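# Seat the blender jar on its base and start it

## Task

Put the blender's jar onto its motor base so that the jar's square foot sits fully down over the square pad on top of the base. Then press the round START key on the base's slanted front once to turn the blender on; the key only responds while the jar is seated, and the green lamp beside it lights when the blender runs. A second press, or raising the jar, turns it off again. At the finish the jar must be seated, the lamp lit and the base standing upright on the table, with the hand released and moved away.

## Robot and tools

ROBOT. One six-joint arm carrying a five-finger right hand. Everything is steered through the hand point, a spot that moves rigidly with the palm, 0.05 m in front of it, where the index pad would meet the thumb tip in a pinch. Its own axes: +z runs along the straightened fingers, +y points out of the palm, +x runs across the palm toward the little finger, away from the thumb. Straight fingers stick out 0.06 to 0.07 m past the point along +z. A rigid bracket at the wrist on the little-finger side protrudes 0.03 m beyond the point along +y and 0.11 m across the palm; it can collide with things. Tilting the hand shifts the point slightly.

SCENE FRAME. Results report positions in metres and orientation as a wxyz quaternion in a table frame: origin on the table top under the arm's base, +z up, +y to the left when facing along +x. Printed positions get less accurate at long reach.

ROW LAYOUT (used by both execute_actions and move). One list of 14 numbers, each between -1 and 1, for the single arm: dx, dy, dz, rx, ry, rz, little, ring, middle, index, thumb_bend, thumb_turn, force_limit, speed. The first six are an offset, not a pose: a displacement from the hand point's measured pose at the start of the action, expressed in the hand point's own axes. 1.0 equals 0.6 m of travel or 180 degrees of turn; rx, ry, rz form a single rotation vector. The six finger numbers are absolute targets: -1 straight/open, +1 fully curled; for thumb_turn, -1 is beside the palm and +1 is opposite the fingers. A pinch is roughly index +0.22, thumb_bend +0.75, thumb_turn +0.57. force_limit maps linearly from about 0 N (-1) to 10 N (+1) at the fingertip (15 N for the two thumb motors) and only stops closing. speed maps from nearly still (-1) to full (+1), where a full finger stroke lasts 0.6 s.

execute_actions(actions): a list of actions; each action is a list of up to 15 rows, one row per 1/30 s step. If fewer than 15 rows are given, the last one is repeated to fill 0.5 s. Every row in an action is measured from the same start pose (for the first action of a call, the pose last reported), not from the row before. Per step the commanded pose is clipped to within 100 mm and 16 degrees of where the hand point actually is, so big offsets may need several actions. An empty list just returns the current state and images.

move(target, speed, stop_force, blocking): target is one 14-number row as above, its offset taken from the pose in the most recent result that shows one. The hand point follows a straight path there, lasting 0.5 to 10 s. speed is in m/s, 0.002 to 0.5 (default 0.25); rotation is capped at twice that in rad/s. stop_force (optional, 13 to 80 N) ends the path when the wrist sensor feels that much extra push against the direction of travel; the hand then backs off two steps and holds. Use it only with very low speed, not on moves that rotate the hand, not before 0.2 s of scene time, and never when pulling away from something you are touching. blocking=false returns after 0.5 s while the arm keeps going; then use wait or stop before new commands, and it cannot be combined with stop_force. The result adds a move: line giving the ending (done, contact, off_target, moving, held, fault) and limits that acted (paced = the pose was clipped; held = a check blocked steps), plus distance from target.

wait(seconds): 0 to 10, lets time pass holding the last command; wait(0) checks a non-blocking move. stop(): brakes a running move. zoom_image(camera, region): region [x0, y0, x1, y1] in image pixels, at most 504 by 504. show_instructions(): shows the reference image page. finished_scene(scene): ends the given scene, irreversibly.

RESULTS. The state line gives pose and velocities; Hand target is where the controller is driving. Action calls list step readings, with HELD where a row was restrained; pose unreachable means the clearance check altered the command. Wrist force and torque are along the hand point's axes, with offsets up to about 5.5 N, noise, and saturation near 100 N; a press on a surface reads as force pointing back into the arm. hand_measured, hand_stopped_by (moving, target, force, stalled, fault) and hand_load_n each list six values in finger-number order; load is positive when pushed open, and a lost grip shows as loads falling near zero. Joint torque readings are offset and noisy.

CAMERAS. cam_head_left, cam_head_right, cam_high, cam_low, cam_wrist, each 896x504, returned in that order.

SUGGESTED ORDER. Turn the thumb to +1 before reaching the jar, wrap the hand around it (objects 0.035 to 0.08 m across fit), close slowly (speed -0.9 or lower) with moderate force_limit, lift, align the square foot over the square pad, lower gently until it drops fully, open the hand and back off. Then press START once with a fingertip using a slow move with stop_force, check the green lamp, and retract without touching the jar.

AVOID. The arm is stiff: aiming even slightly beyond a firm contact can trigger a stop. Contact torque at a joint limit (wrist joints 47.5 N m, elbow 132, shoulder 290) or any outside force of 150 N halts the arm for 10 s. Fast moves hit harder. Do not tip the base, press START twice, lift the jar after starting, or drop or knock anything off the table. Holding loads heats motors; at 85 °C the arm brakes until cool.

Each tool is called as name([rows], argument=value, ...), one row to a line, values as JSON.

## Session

execute_actions(actions=[])

Scene clock: 0.00 s.
end_effector_position=(+0.3030, +0.0537, +0.1197) hand_measured=(-1.000, -1.000, -1.000, -1.000, -1.000, -1.000) hand_load_n=(+0.0, +0.0, +0.0, +0.0, +0.0, +0.0) hand_stopped_by=(target, target, target, target, target, target) hand_force_limit=0.00 hand_speed=-0.80 end_effector_quat_wxyz=(-0.186, +0.004, +0.982, +0.027) end_effector_velocity=(-0.001, +0.001, -0.000) end_effector_angular_velocity=(+0.002, +0.001, -0.000)
Joint positions: [-0.533 -1.242  2.374  0.789  1.715 -2.079]
Joint velocities: [ 0.     0.001  0.001 -0.    -0.001  0.   ]
Joint torques (N m, as the arm reports them, + toward a larger angle): no reading
Wrist force (N, on the end effector, along its own x y z axes, offset not removed): no reading
Wrist torque (N m, same axes, about the end effector's origin, offset not removed): no reading
Hand target: +0.303, +0.054, +0.120; -0.186, +0.004, +0.982, +0.027

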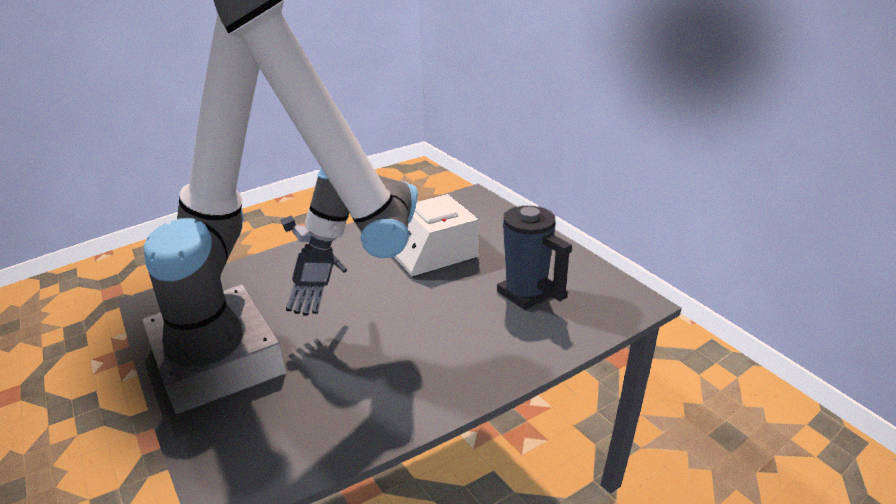

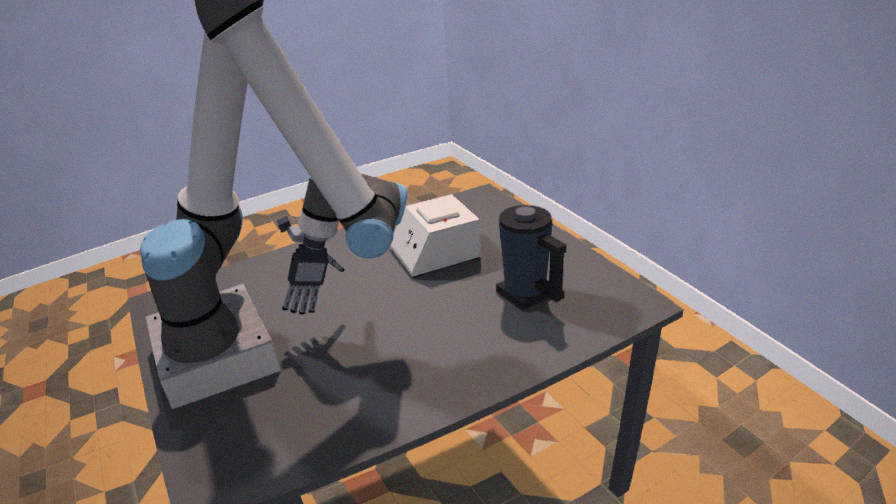

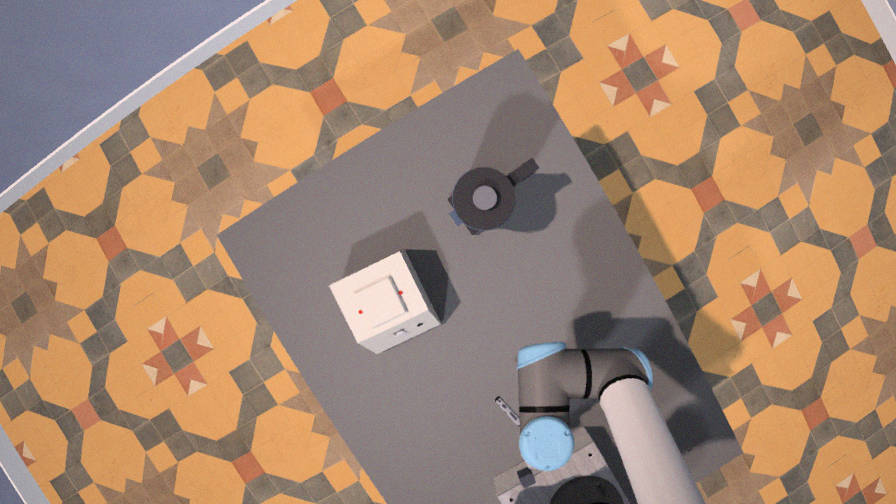

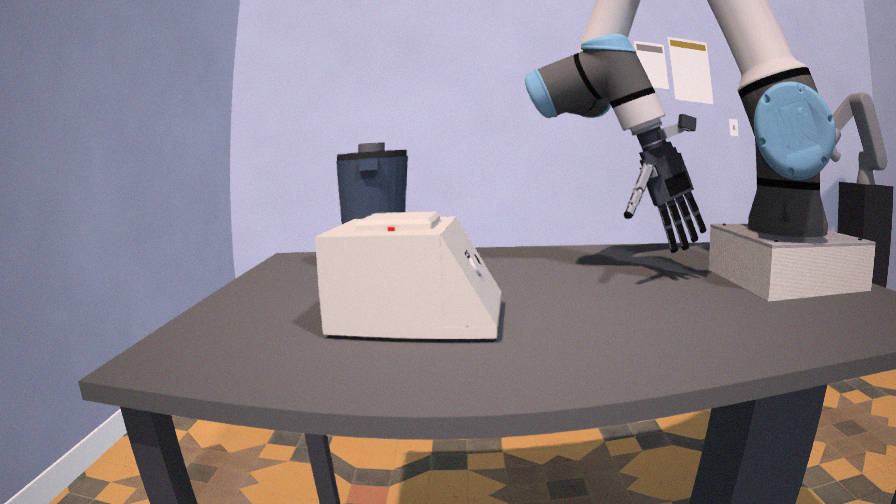

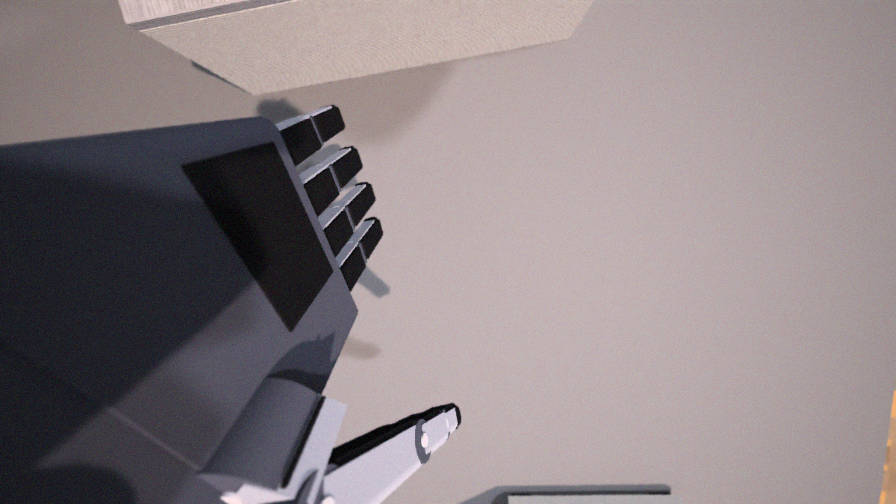

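move(target=[-0.333,-0.54,-0.275,0,-0.613,0,-1,-1,-1,-1,-0.3,1,0.6,0.5])

Scene clock: 9.13 s.
end_effector_position=(+0.5428, -0.2787, +0.1831) hand_measured=(-1.000, -1.000, -1.000, -1.000, -0.300, +1.000) hand_load_n=(+0.0, +0.0, +0.0, +0.0, +0.0, +0.0) hand_stopped_by=(target, target, target, target, target, target) hand_force_limit=0.60 hand_speed=0.50 end_effector_quat_wxyz=(+0.698, +0.024, +0.715, +0.011) end_effector_velocity=(+0.000, +0.000, -0.001) end_effector_angular_velocity=(+0.004, -0.019, -0.006)
Joint positions: [-1.288 -1.136  2.448 -1.227  0.291 -1.605]
Joint velocities: [ 0.002  0.008  0.017 -0.092  0.006  0.069]
Joint torques (N m, as the arm reports them, + toward a larger angle): [ 18.69 -36.9    1.4   -1.9    2.68   2.33]
Wrist force (N, on the end effector, along its own x y z axes, offset not removed): [3.4 1.0 4.6]
Wrist torque (N m, same axes, about the end effector's origin, offset not removed): [-0.41 -0.74 -0.09]
Hand target: +0.543, -0.279, +0.183; +0.699, +0.024, +0.714, +0.011
Off the commanded pose: 0.001 m, 0 deg.
move: done

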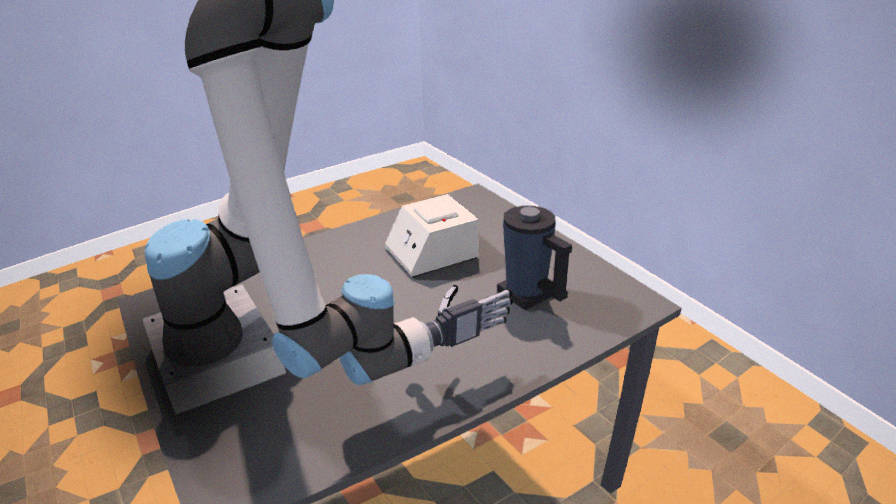

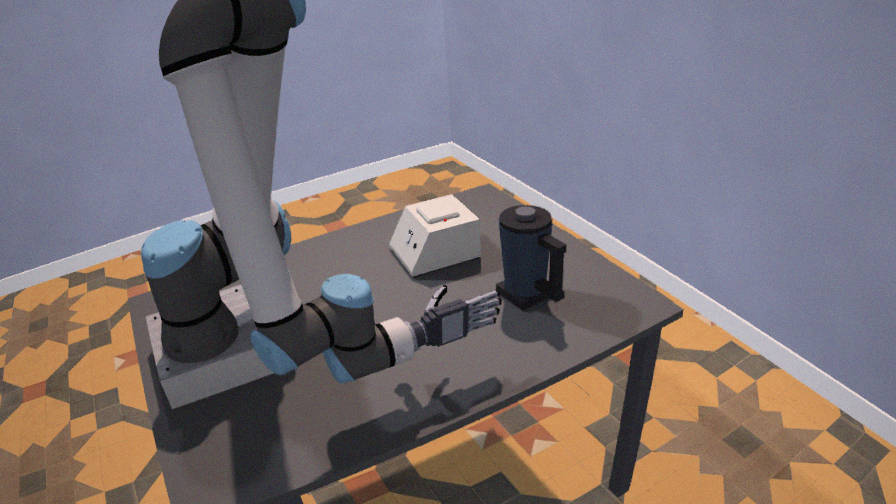

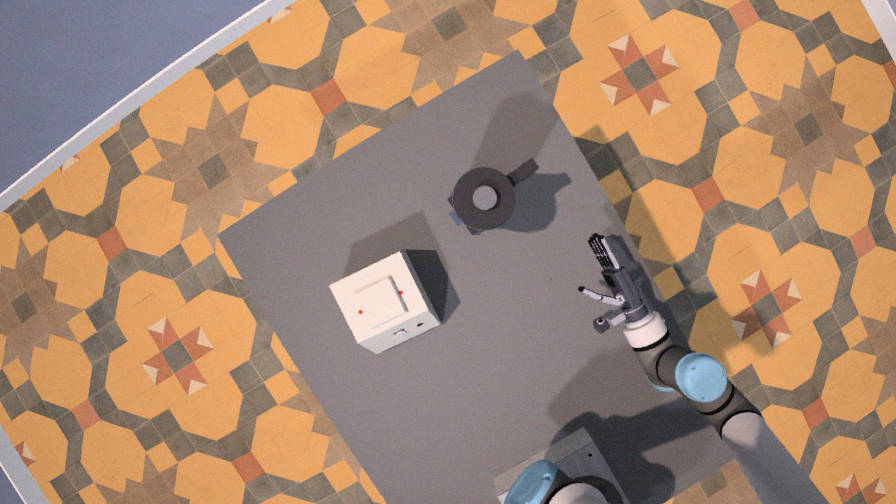

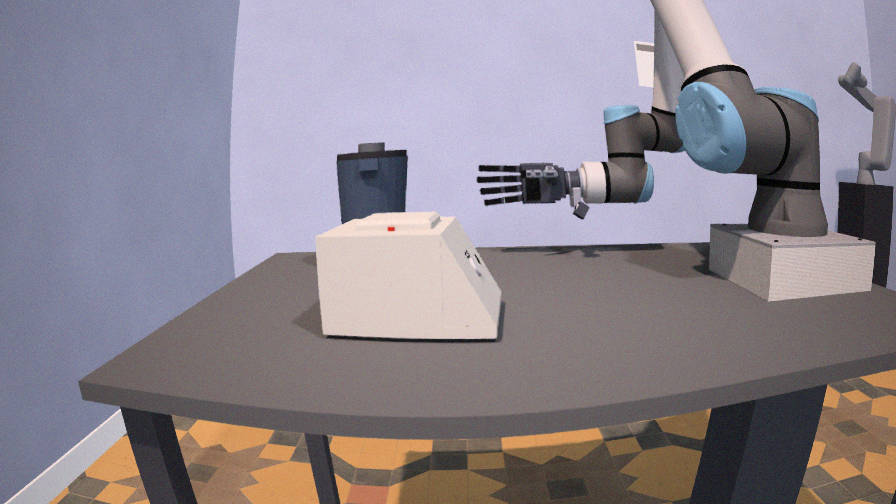

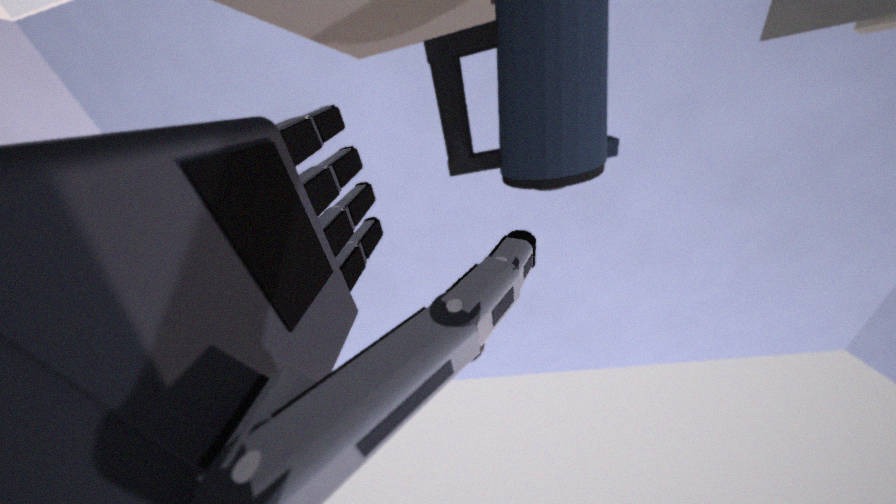

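To (.72,-.263,.14).

move(target=[0.072,0.022,0.295,0,0,0,-1,-1,-1,-1,-0.3,1,1,0])

Scene clock: 11.13 s.
end_effector_position=(+0.7188, -0.2663, +0.1367) hand_measured=(-1.000, -1.000, -1.000, -1.000, -0.300, +1.000) hand_load_n=(+0.0, +0.0, +0.0, +0.0, +0.0, +0.0) hand_stopped_by=(target, target, target, target, target, target) hand_force_limit=1.00 hand_speed=0.00 end_effector_quat_wxyz=(+0.699, +0.024, +0.715, +0.011) end_effector_velocity=(+0.002, -0.001, -0.001) end_effector_angular_velocity=(+0.001, +0.001, -0.001)
Joint positions: [-0.929 -0.957  2.215 -1.219  0.649 -1.554]
Joint velocities: [ 0.003  0.003 -0.004  0.002  0.004  0.   ]
Joint torques (N m, as the arm reports them, + toward a larger angle): [ 17.51 -51.48 -24.67   1.57   3.2    1.99]
Wrist force (N, on the end effector, along its own x y z axes, offset not removed): [6.4 1.6 3.1]
Wrist torque (N m, same axes, about the end effector's origin, offset not removed): [-0.27 -1.11 0.14]
Hand target: +0.719, -0.266, +0.137; +0.699, +0.024, +0.715, +0.011
Off the commanded pose: 0.001 m, 0 deg.
move: done

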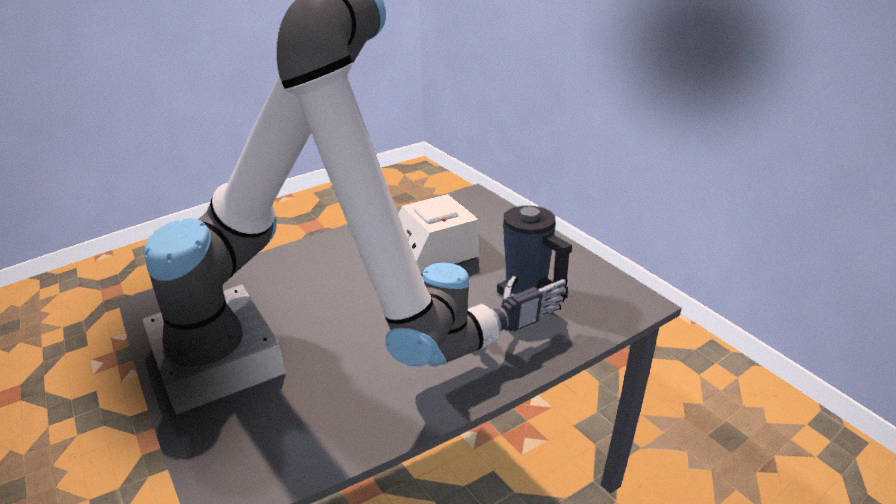

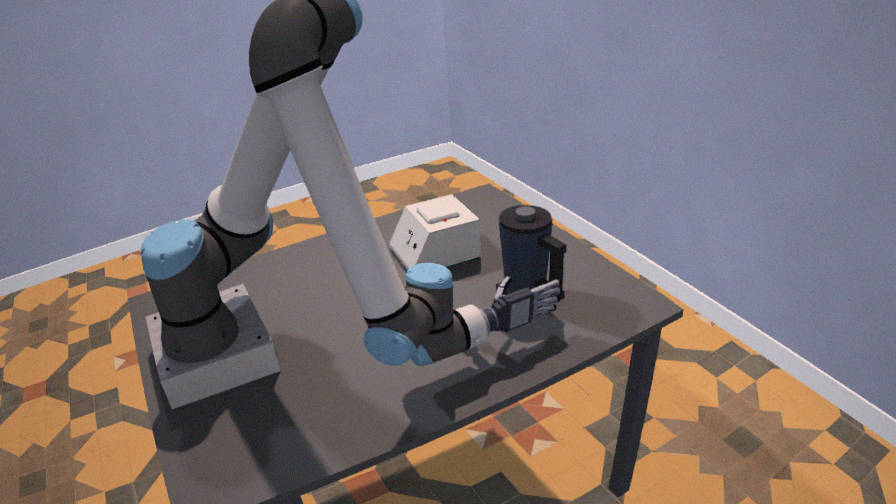

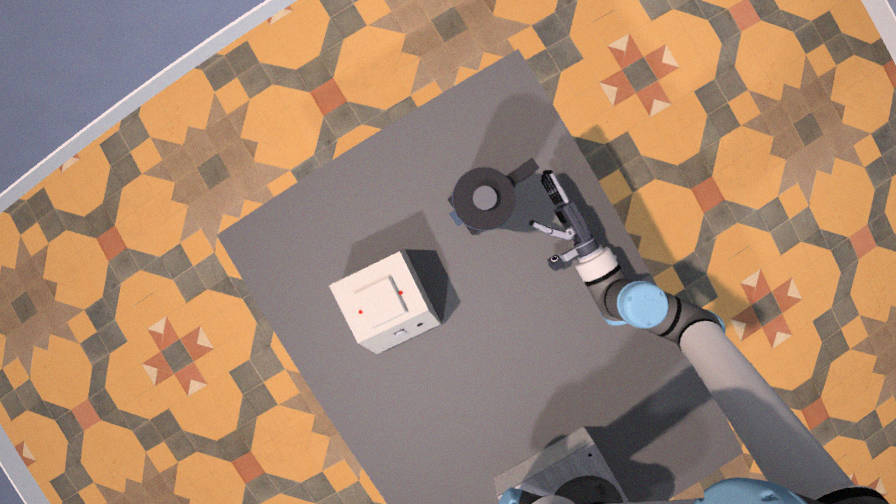

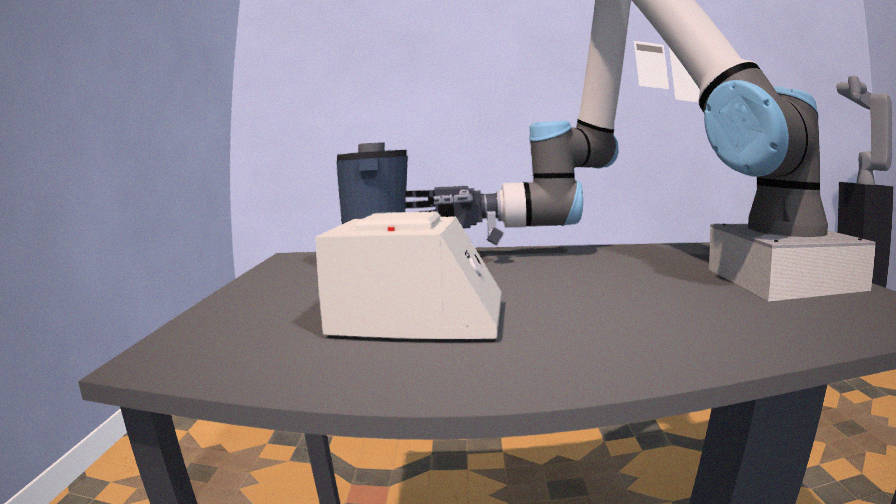

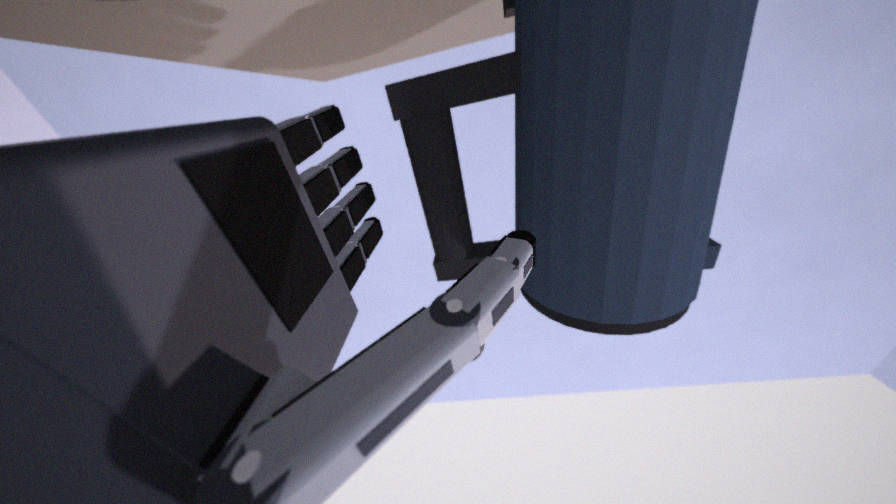

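move(target=[0,0.012,0.198,0,0,0,-1,-1,-1,-1,-0.3,1,1,0], speed=0.08)

Scene clock: 13.63 s.
end_effector_position=(+0.8375, -0.2611, +0.1343) hand_measured=(-1.000, -1.000, -1.000, -1.000, -0.300, +1.000) hand_load_n=(+0.0, +0.0, +0.0, +0.0, +0.0, +0.0) hand_stopped_by=(target, target, target, target, target, target) hand_force_limit=1.00 hand_speed=0.00 end_effector_quat_wxyz=(+0.699, +0.024, +0.715, +0.011) end_effector_velocity=(+0.002, -0.000, -0.001) end_effector_angular_velocity=(+0.001, +0.001, -0.000)
Joint positions: [-0.767 -0.882  2.018 -1.104  0.811 -1.545]
Joint velocities: [ 0.002  0.003 -0.004  0.003  0.003  0.   ]
Joint torques (N m, as the arm reports them, + toward a larger angle): [ 15.95 -62.34 -28.25   1.14   2.93   1.48]
Wrist force (N, on the end effector, along its own x y z axes, offset not removed): [4.9 0.9 5.0]
Wrist torque (N m, same axes, about the end effector's origin, offset not removed): [-0.46 -0.94 -0.03]
Hand target: +0.838, -0.261, +0.134; +0.699, +0.024, +0.715, +0.011
Off the commanded pose: 0.000 m, 0 deg.
move: done

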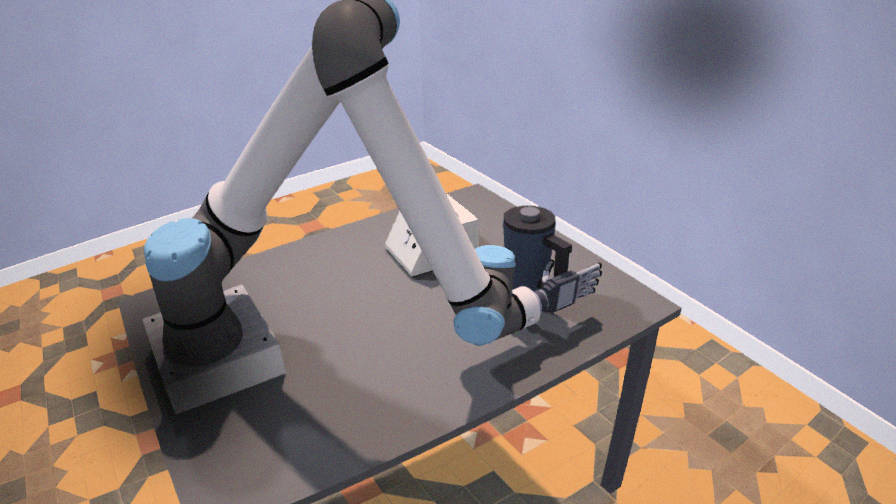

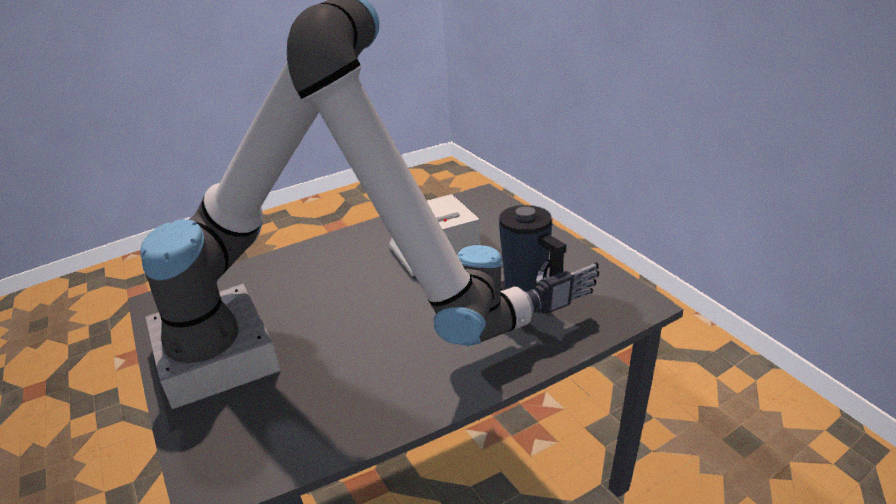

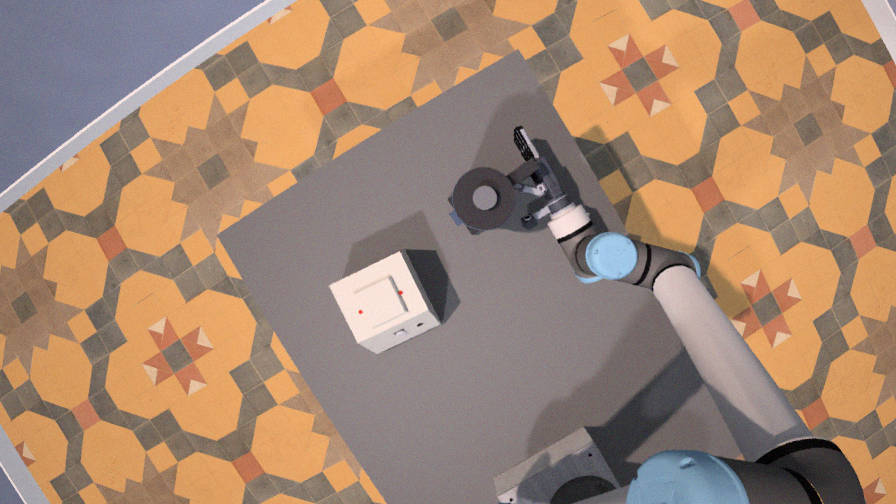

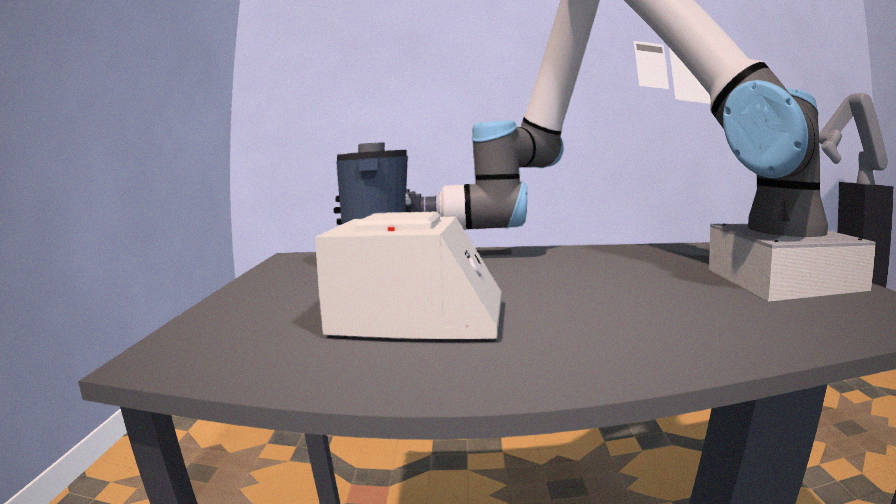

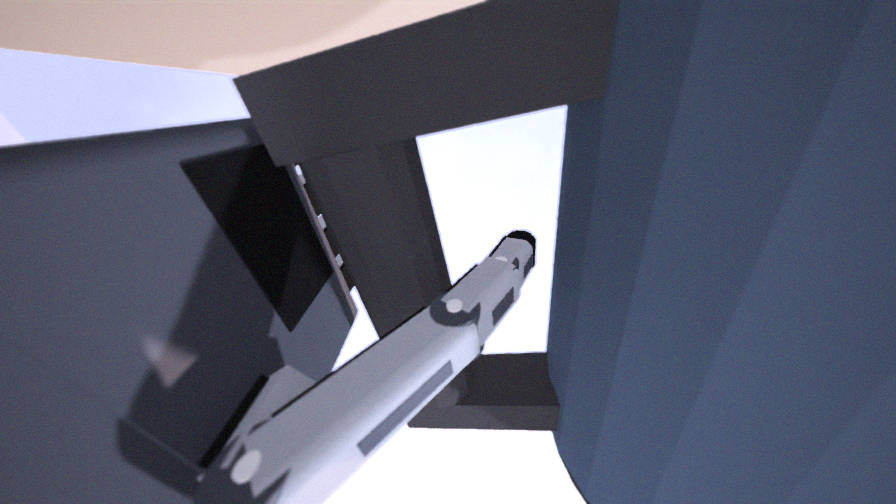

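move(target=[-0.028,0,0.024,0,0,0,-1,-1,-1,-1,-0.3,1,1,0], speed=0.04)

move(target=[0,0,0,0,0,0,1,1,1,1,1,1,1,-0.2])

move(target=[-0.33,0,0,0,0,0,1,1,1,1,1,1,1,-0.2], speed=0.1)

Scene clock: 16.03 s.
end_effector_position=(+0.8521, -0.2621, +0.1506) hand_measured=(-1.000, -1.000, -1.000, -1.000, -0.300, +1.000) hand_load_n=(+0.0, +0.0, +0.0, +0.0, +0.5, -1.0) hand_stopped_by=(target, target, target, target, target, target) hand_force_limit=1.00 hand_speed=0.00 end_effector_quat_wxyz=(+0.699, +0.024, +0.715, +0.011) end_effector_velocity=(+0.002, -0.001, +0.001) end_effector_angular_velocity=(-0.001, +0.000, -0.000)
Joint positions: [-0.752 -0.897  1.992 -1.064  0.826 -1.544]
Joint velocities: [ 0.001 -0.001 -0.004  0.005  0.001 -0.001]
Joint torques (N m, as the arm reports them, + toward a larger angle): [ 15.67 -95.04 -31.85  -0.15   3.6    0.66]
Wrist force (N, on the end effector, along its own x y z axes, offset not removed): [7.1 2.5 2.3]
Wrist torque (N m, same axes, about the end effector's origin, offset not removed): [-0.19 -1.12 0.14]
Hand target: +0.852, -0.262, +0.151; +0.699, +0.024, +0.715, +0.011
Off the commanded pose: 0.000 m, 0 deg.
move: done

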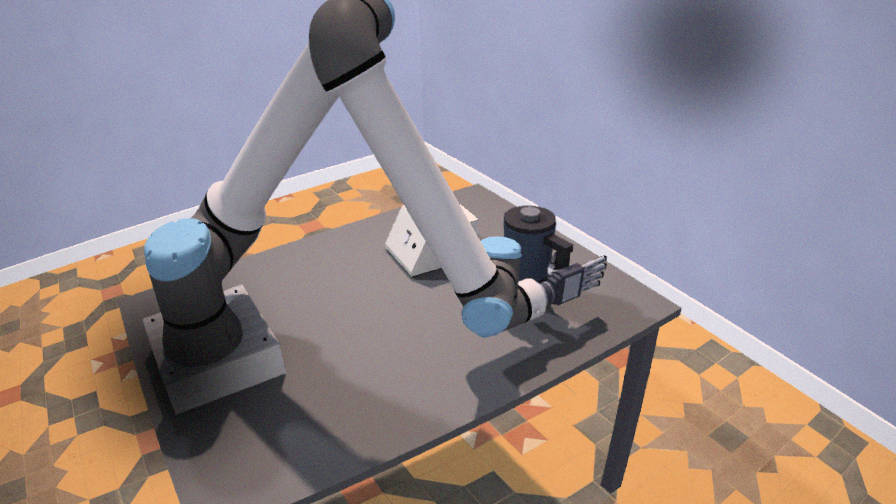

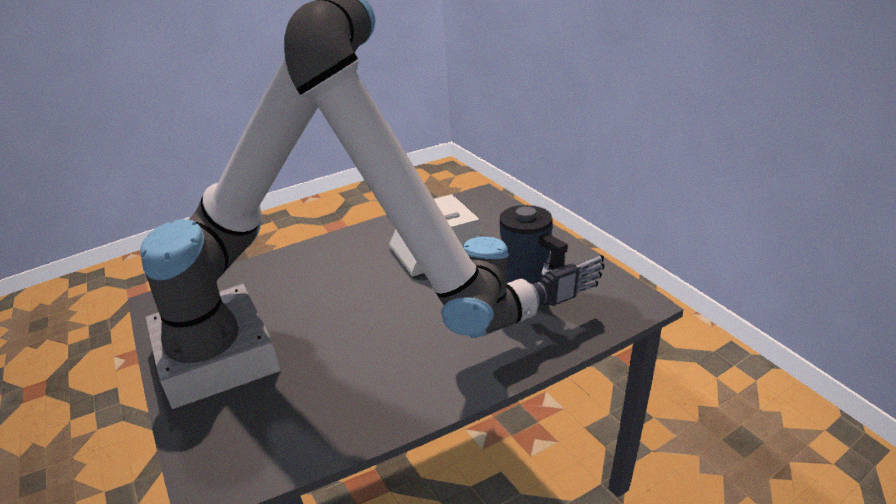

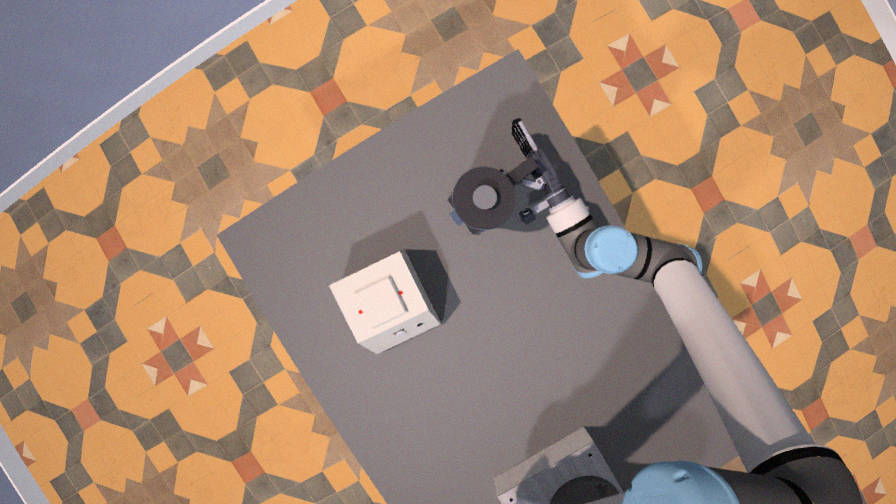

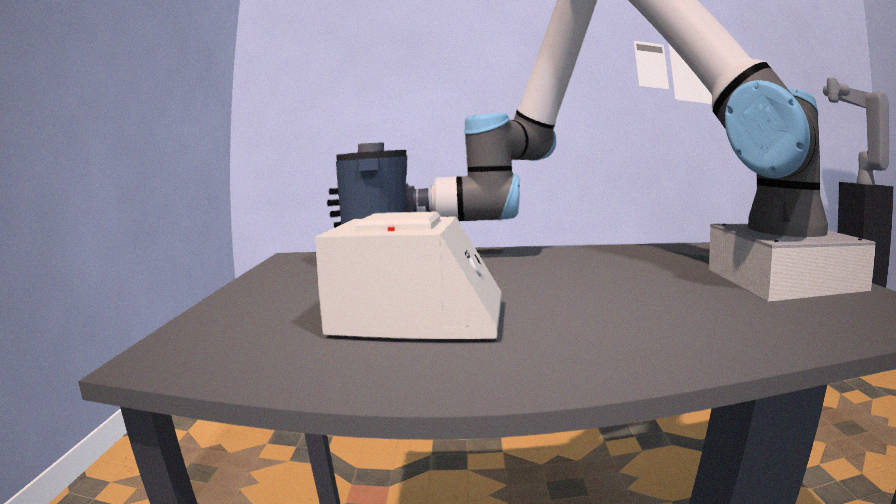

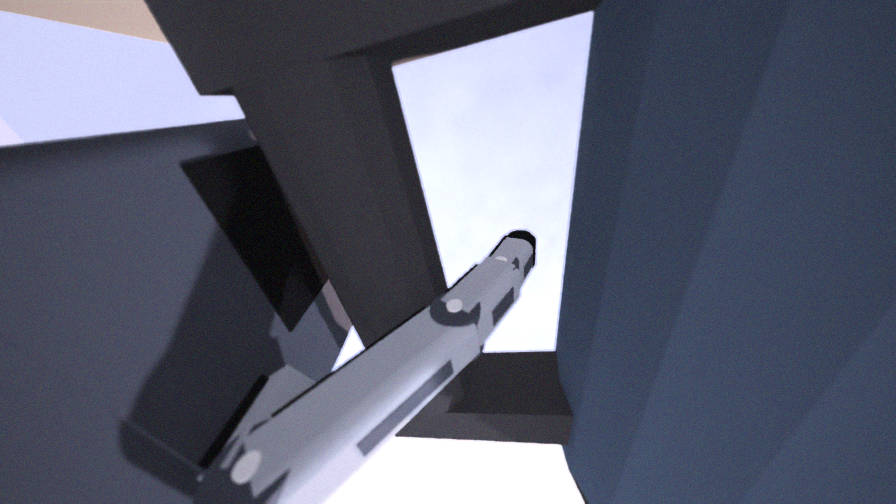

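Scene clock: 17.70 s.
end_effector_position=(+0.8521, -0.2621, +0.1506) hand_measured=(+0.826, +0.800, +0.266, +0.318, +0.544, +1.000) hand_load_n=(+10.5, +8.5, +12.0, +6.5, +14.5, -2.0) hand_stopped_by=(force, force, force, force, force, target) hand_force_limit=1.00 hand_speed=-0.20 end_effector_quat_wxyz=(+0.699, +0.024, +0.715, +0.011) end_effector_velocity=(+0.000, -0.001, -0.000) end_effector_angular_velocity=(+0.001, +0.000, -0.001)
Joint positions: [-0.752 -0.897  1.992 -1.064  0.826 -1.544]
Joint velocities: [-0.     0.001 -0.     0.     0.001  0.001]
Joint torques (N m, as the arm reports them, + toward a larger angle): [-13.02 -67.7   -9.29  -2.63  -2.81  -0.24]
Wrist force (N, on the end effector, along its own x y z axes, offset not removed): [13.5 0.1 5.4]
Wrist torque (N m, same axes, about the end effector's origin, offset not removed): [-0.50 -1.53 -0.67]
Hand target: +0.852, -0.262, +0.151; +0.699, +0.024, +0.715, +0.011
Off the commanded pose: 0.000 m, 0 deg.
move: done

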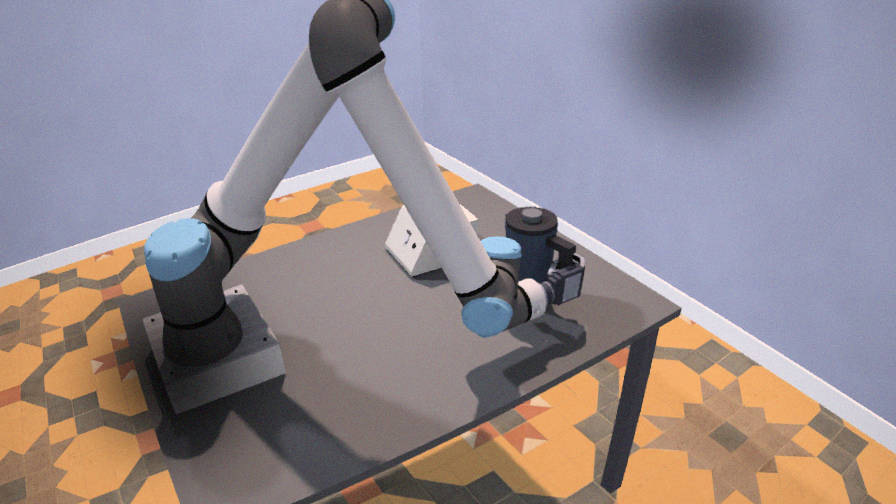

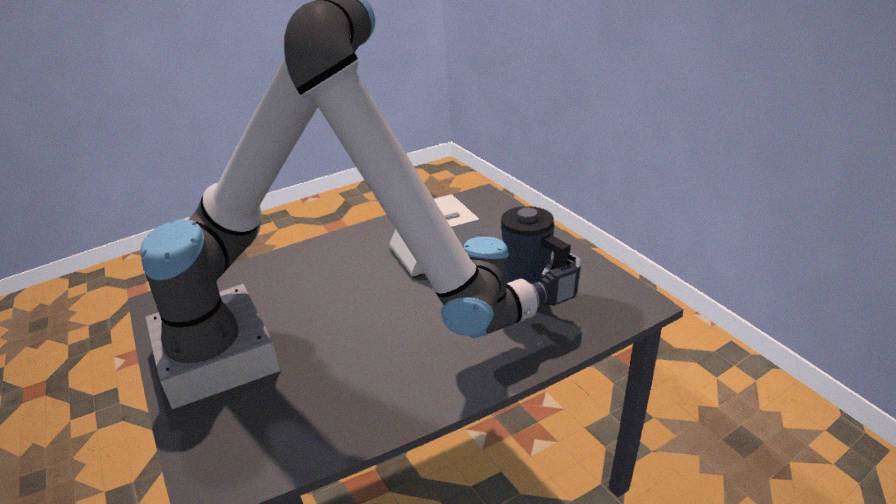

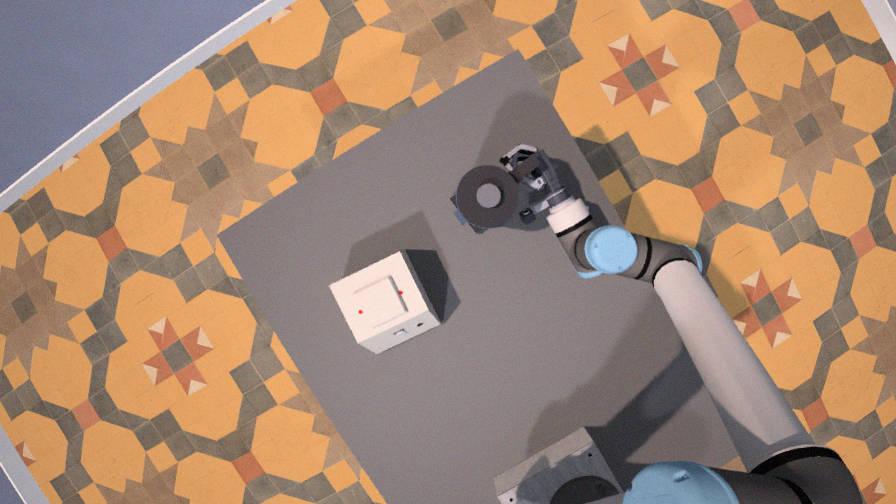

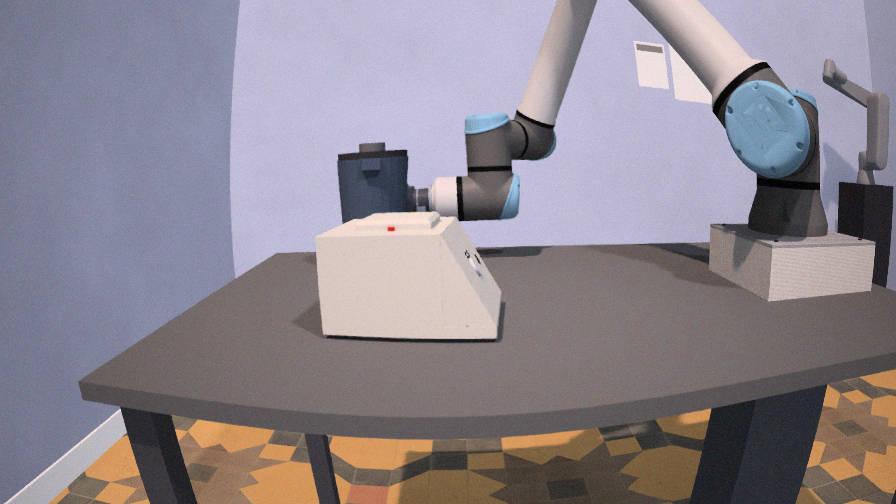

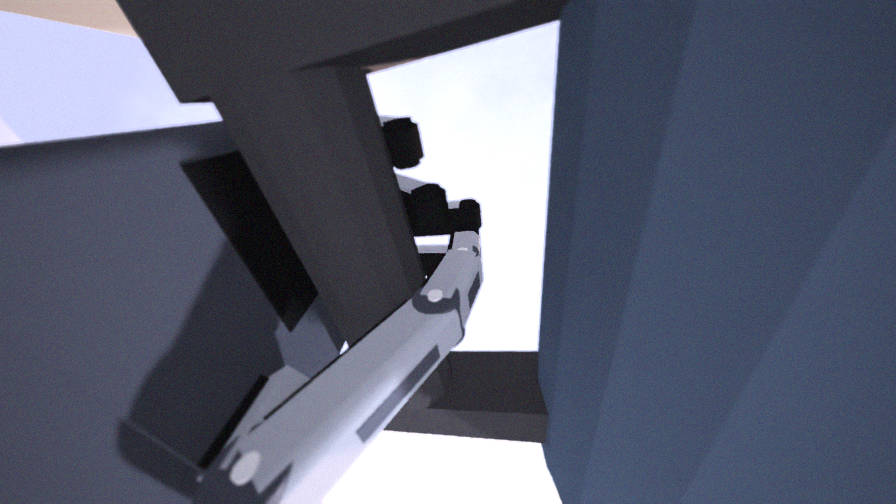

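Scene clock: 20.17 s.
end_effector_position=(+0.8567, -0.2723, +0.3480) hand_measured=(+0.826, +0.800, +0.266, +0.318, +0.544, +1.000) hand_load_n=(+10.5, +8.5, +12.0, +6.5, +14.5, -2.5) hand_stopped_by=(force, force, force, force, force, target) hand_force_limit=1.00 hand_speed=-0.20 end_effector_quat_wxyz=(+0.699, +0.024, +0.715, +0.011) end_effector_velocity=(-0.000, +0.000, +0.002) end_effector_angular_velocity=(+0.001, +0.001, +0.000)
Joint positions: [-0.758 -1.168  1.932 -0.733  0.82  -1.544]
Joint velocities: [-0.    -0.003 -0.001  0.006 -0.001 -0.   ]
Joint torques (N m, as the arm reports them, + toward a larger angle): [-16.8  -90.65 -46.28   0.31  -3.8   -1.05]
Wrist force (N, on the end effector, along its own x y z axes, offset not removed): [15.4 -0.7 3.4]
Wrist torque (N m, same axes, about the end effector's origin, offset not removed): [-0.51 -1.46 -0.84]
Hand target: +0.857, -0.272, +0.348; +0.699, +0.024, +0.715, +0.011
Off the commanded pose: 0.000 m, 0 deg.
move: done

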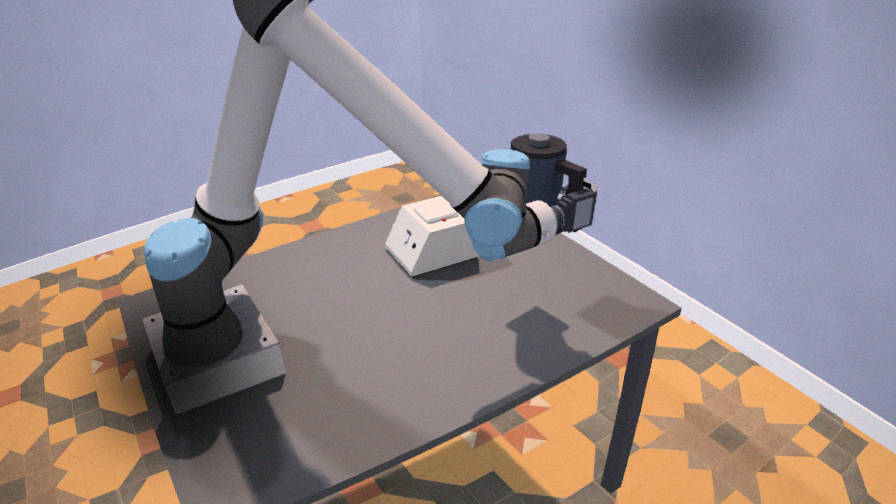

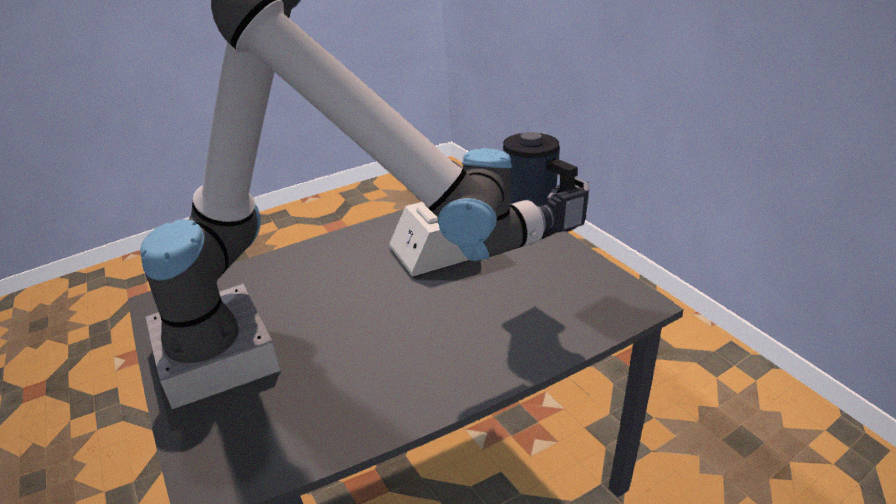

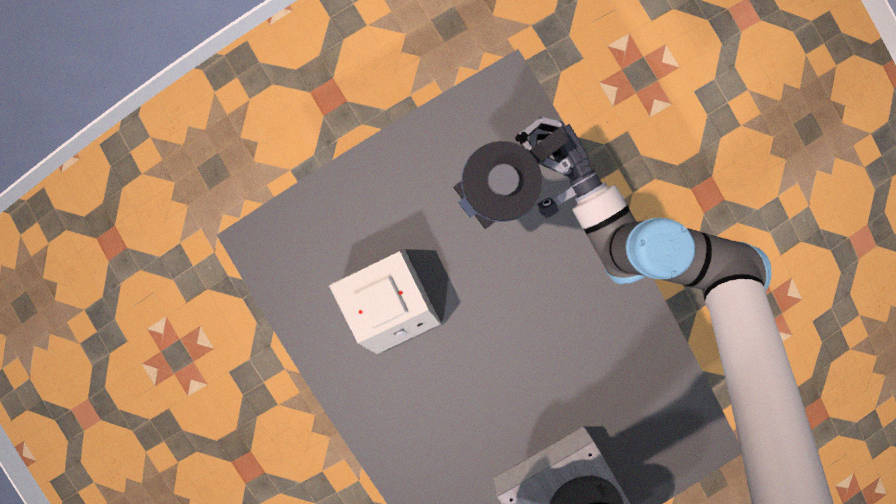

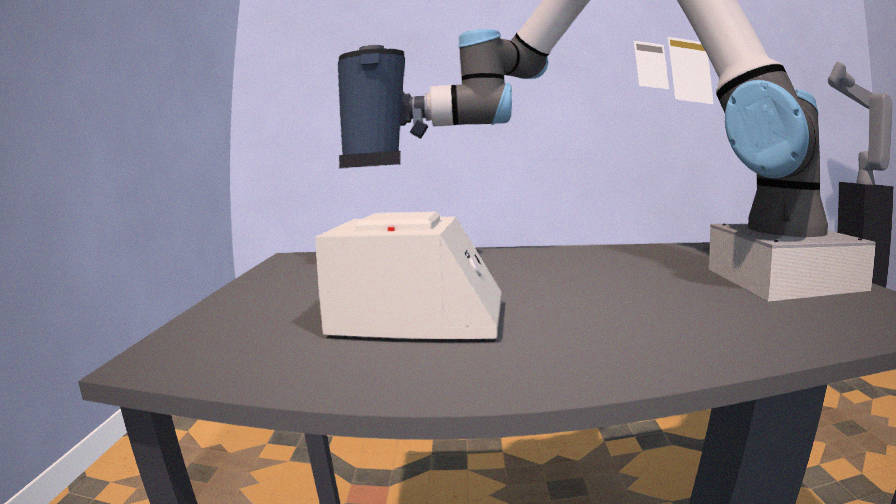

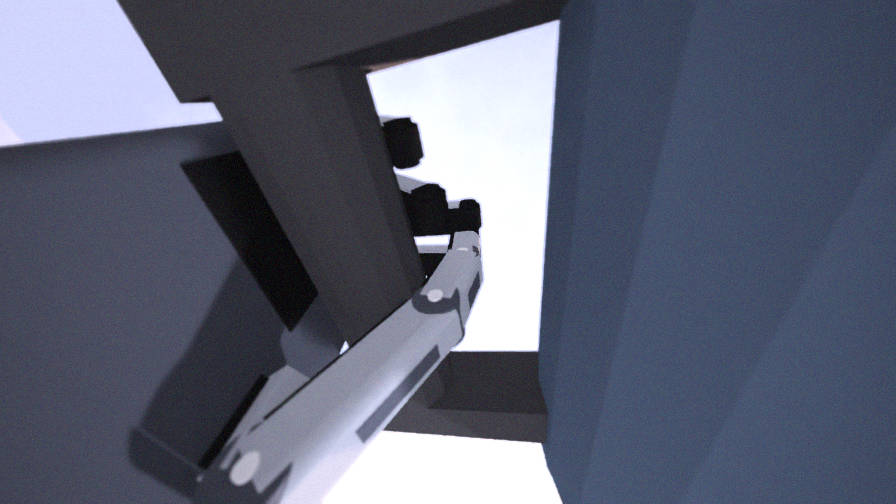

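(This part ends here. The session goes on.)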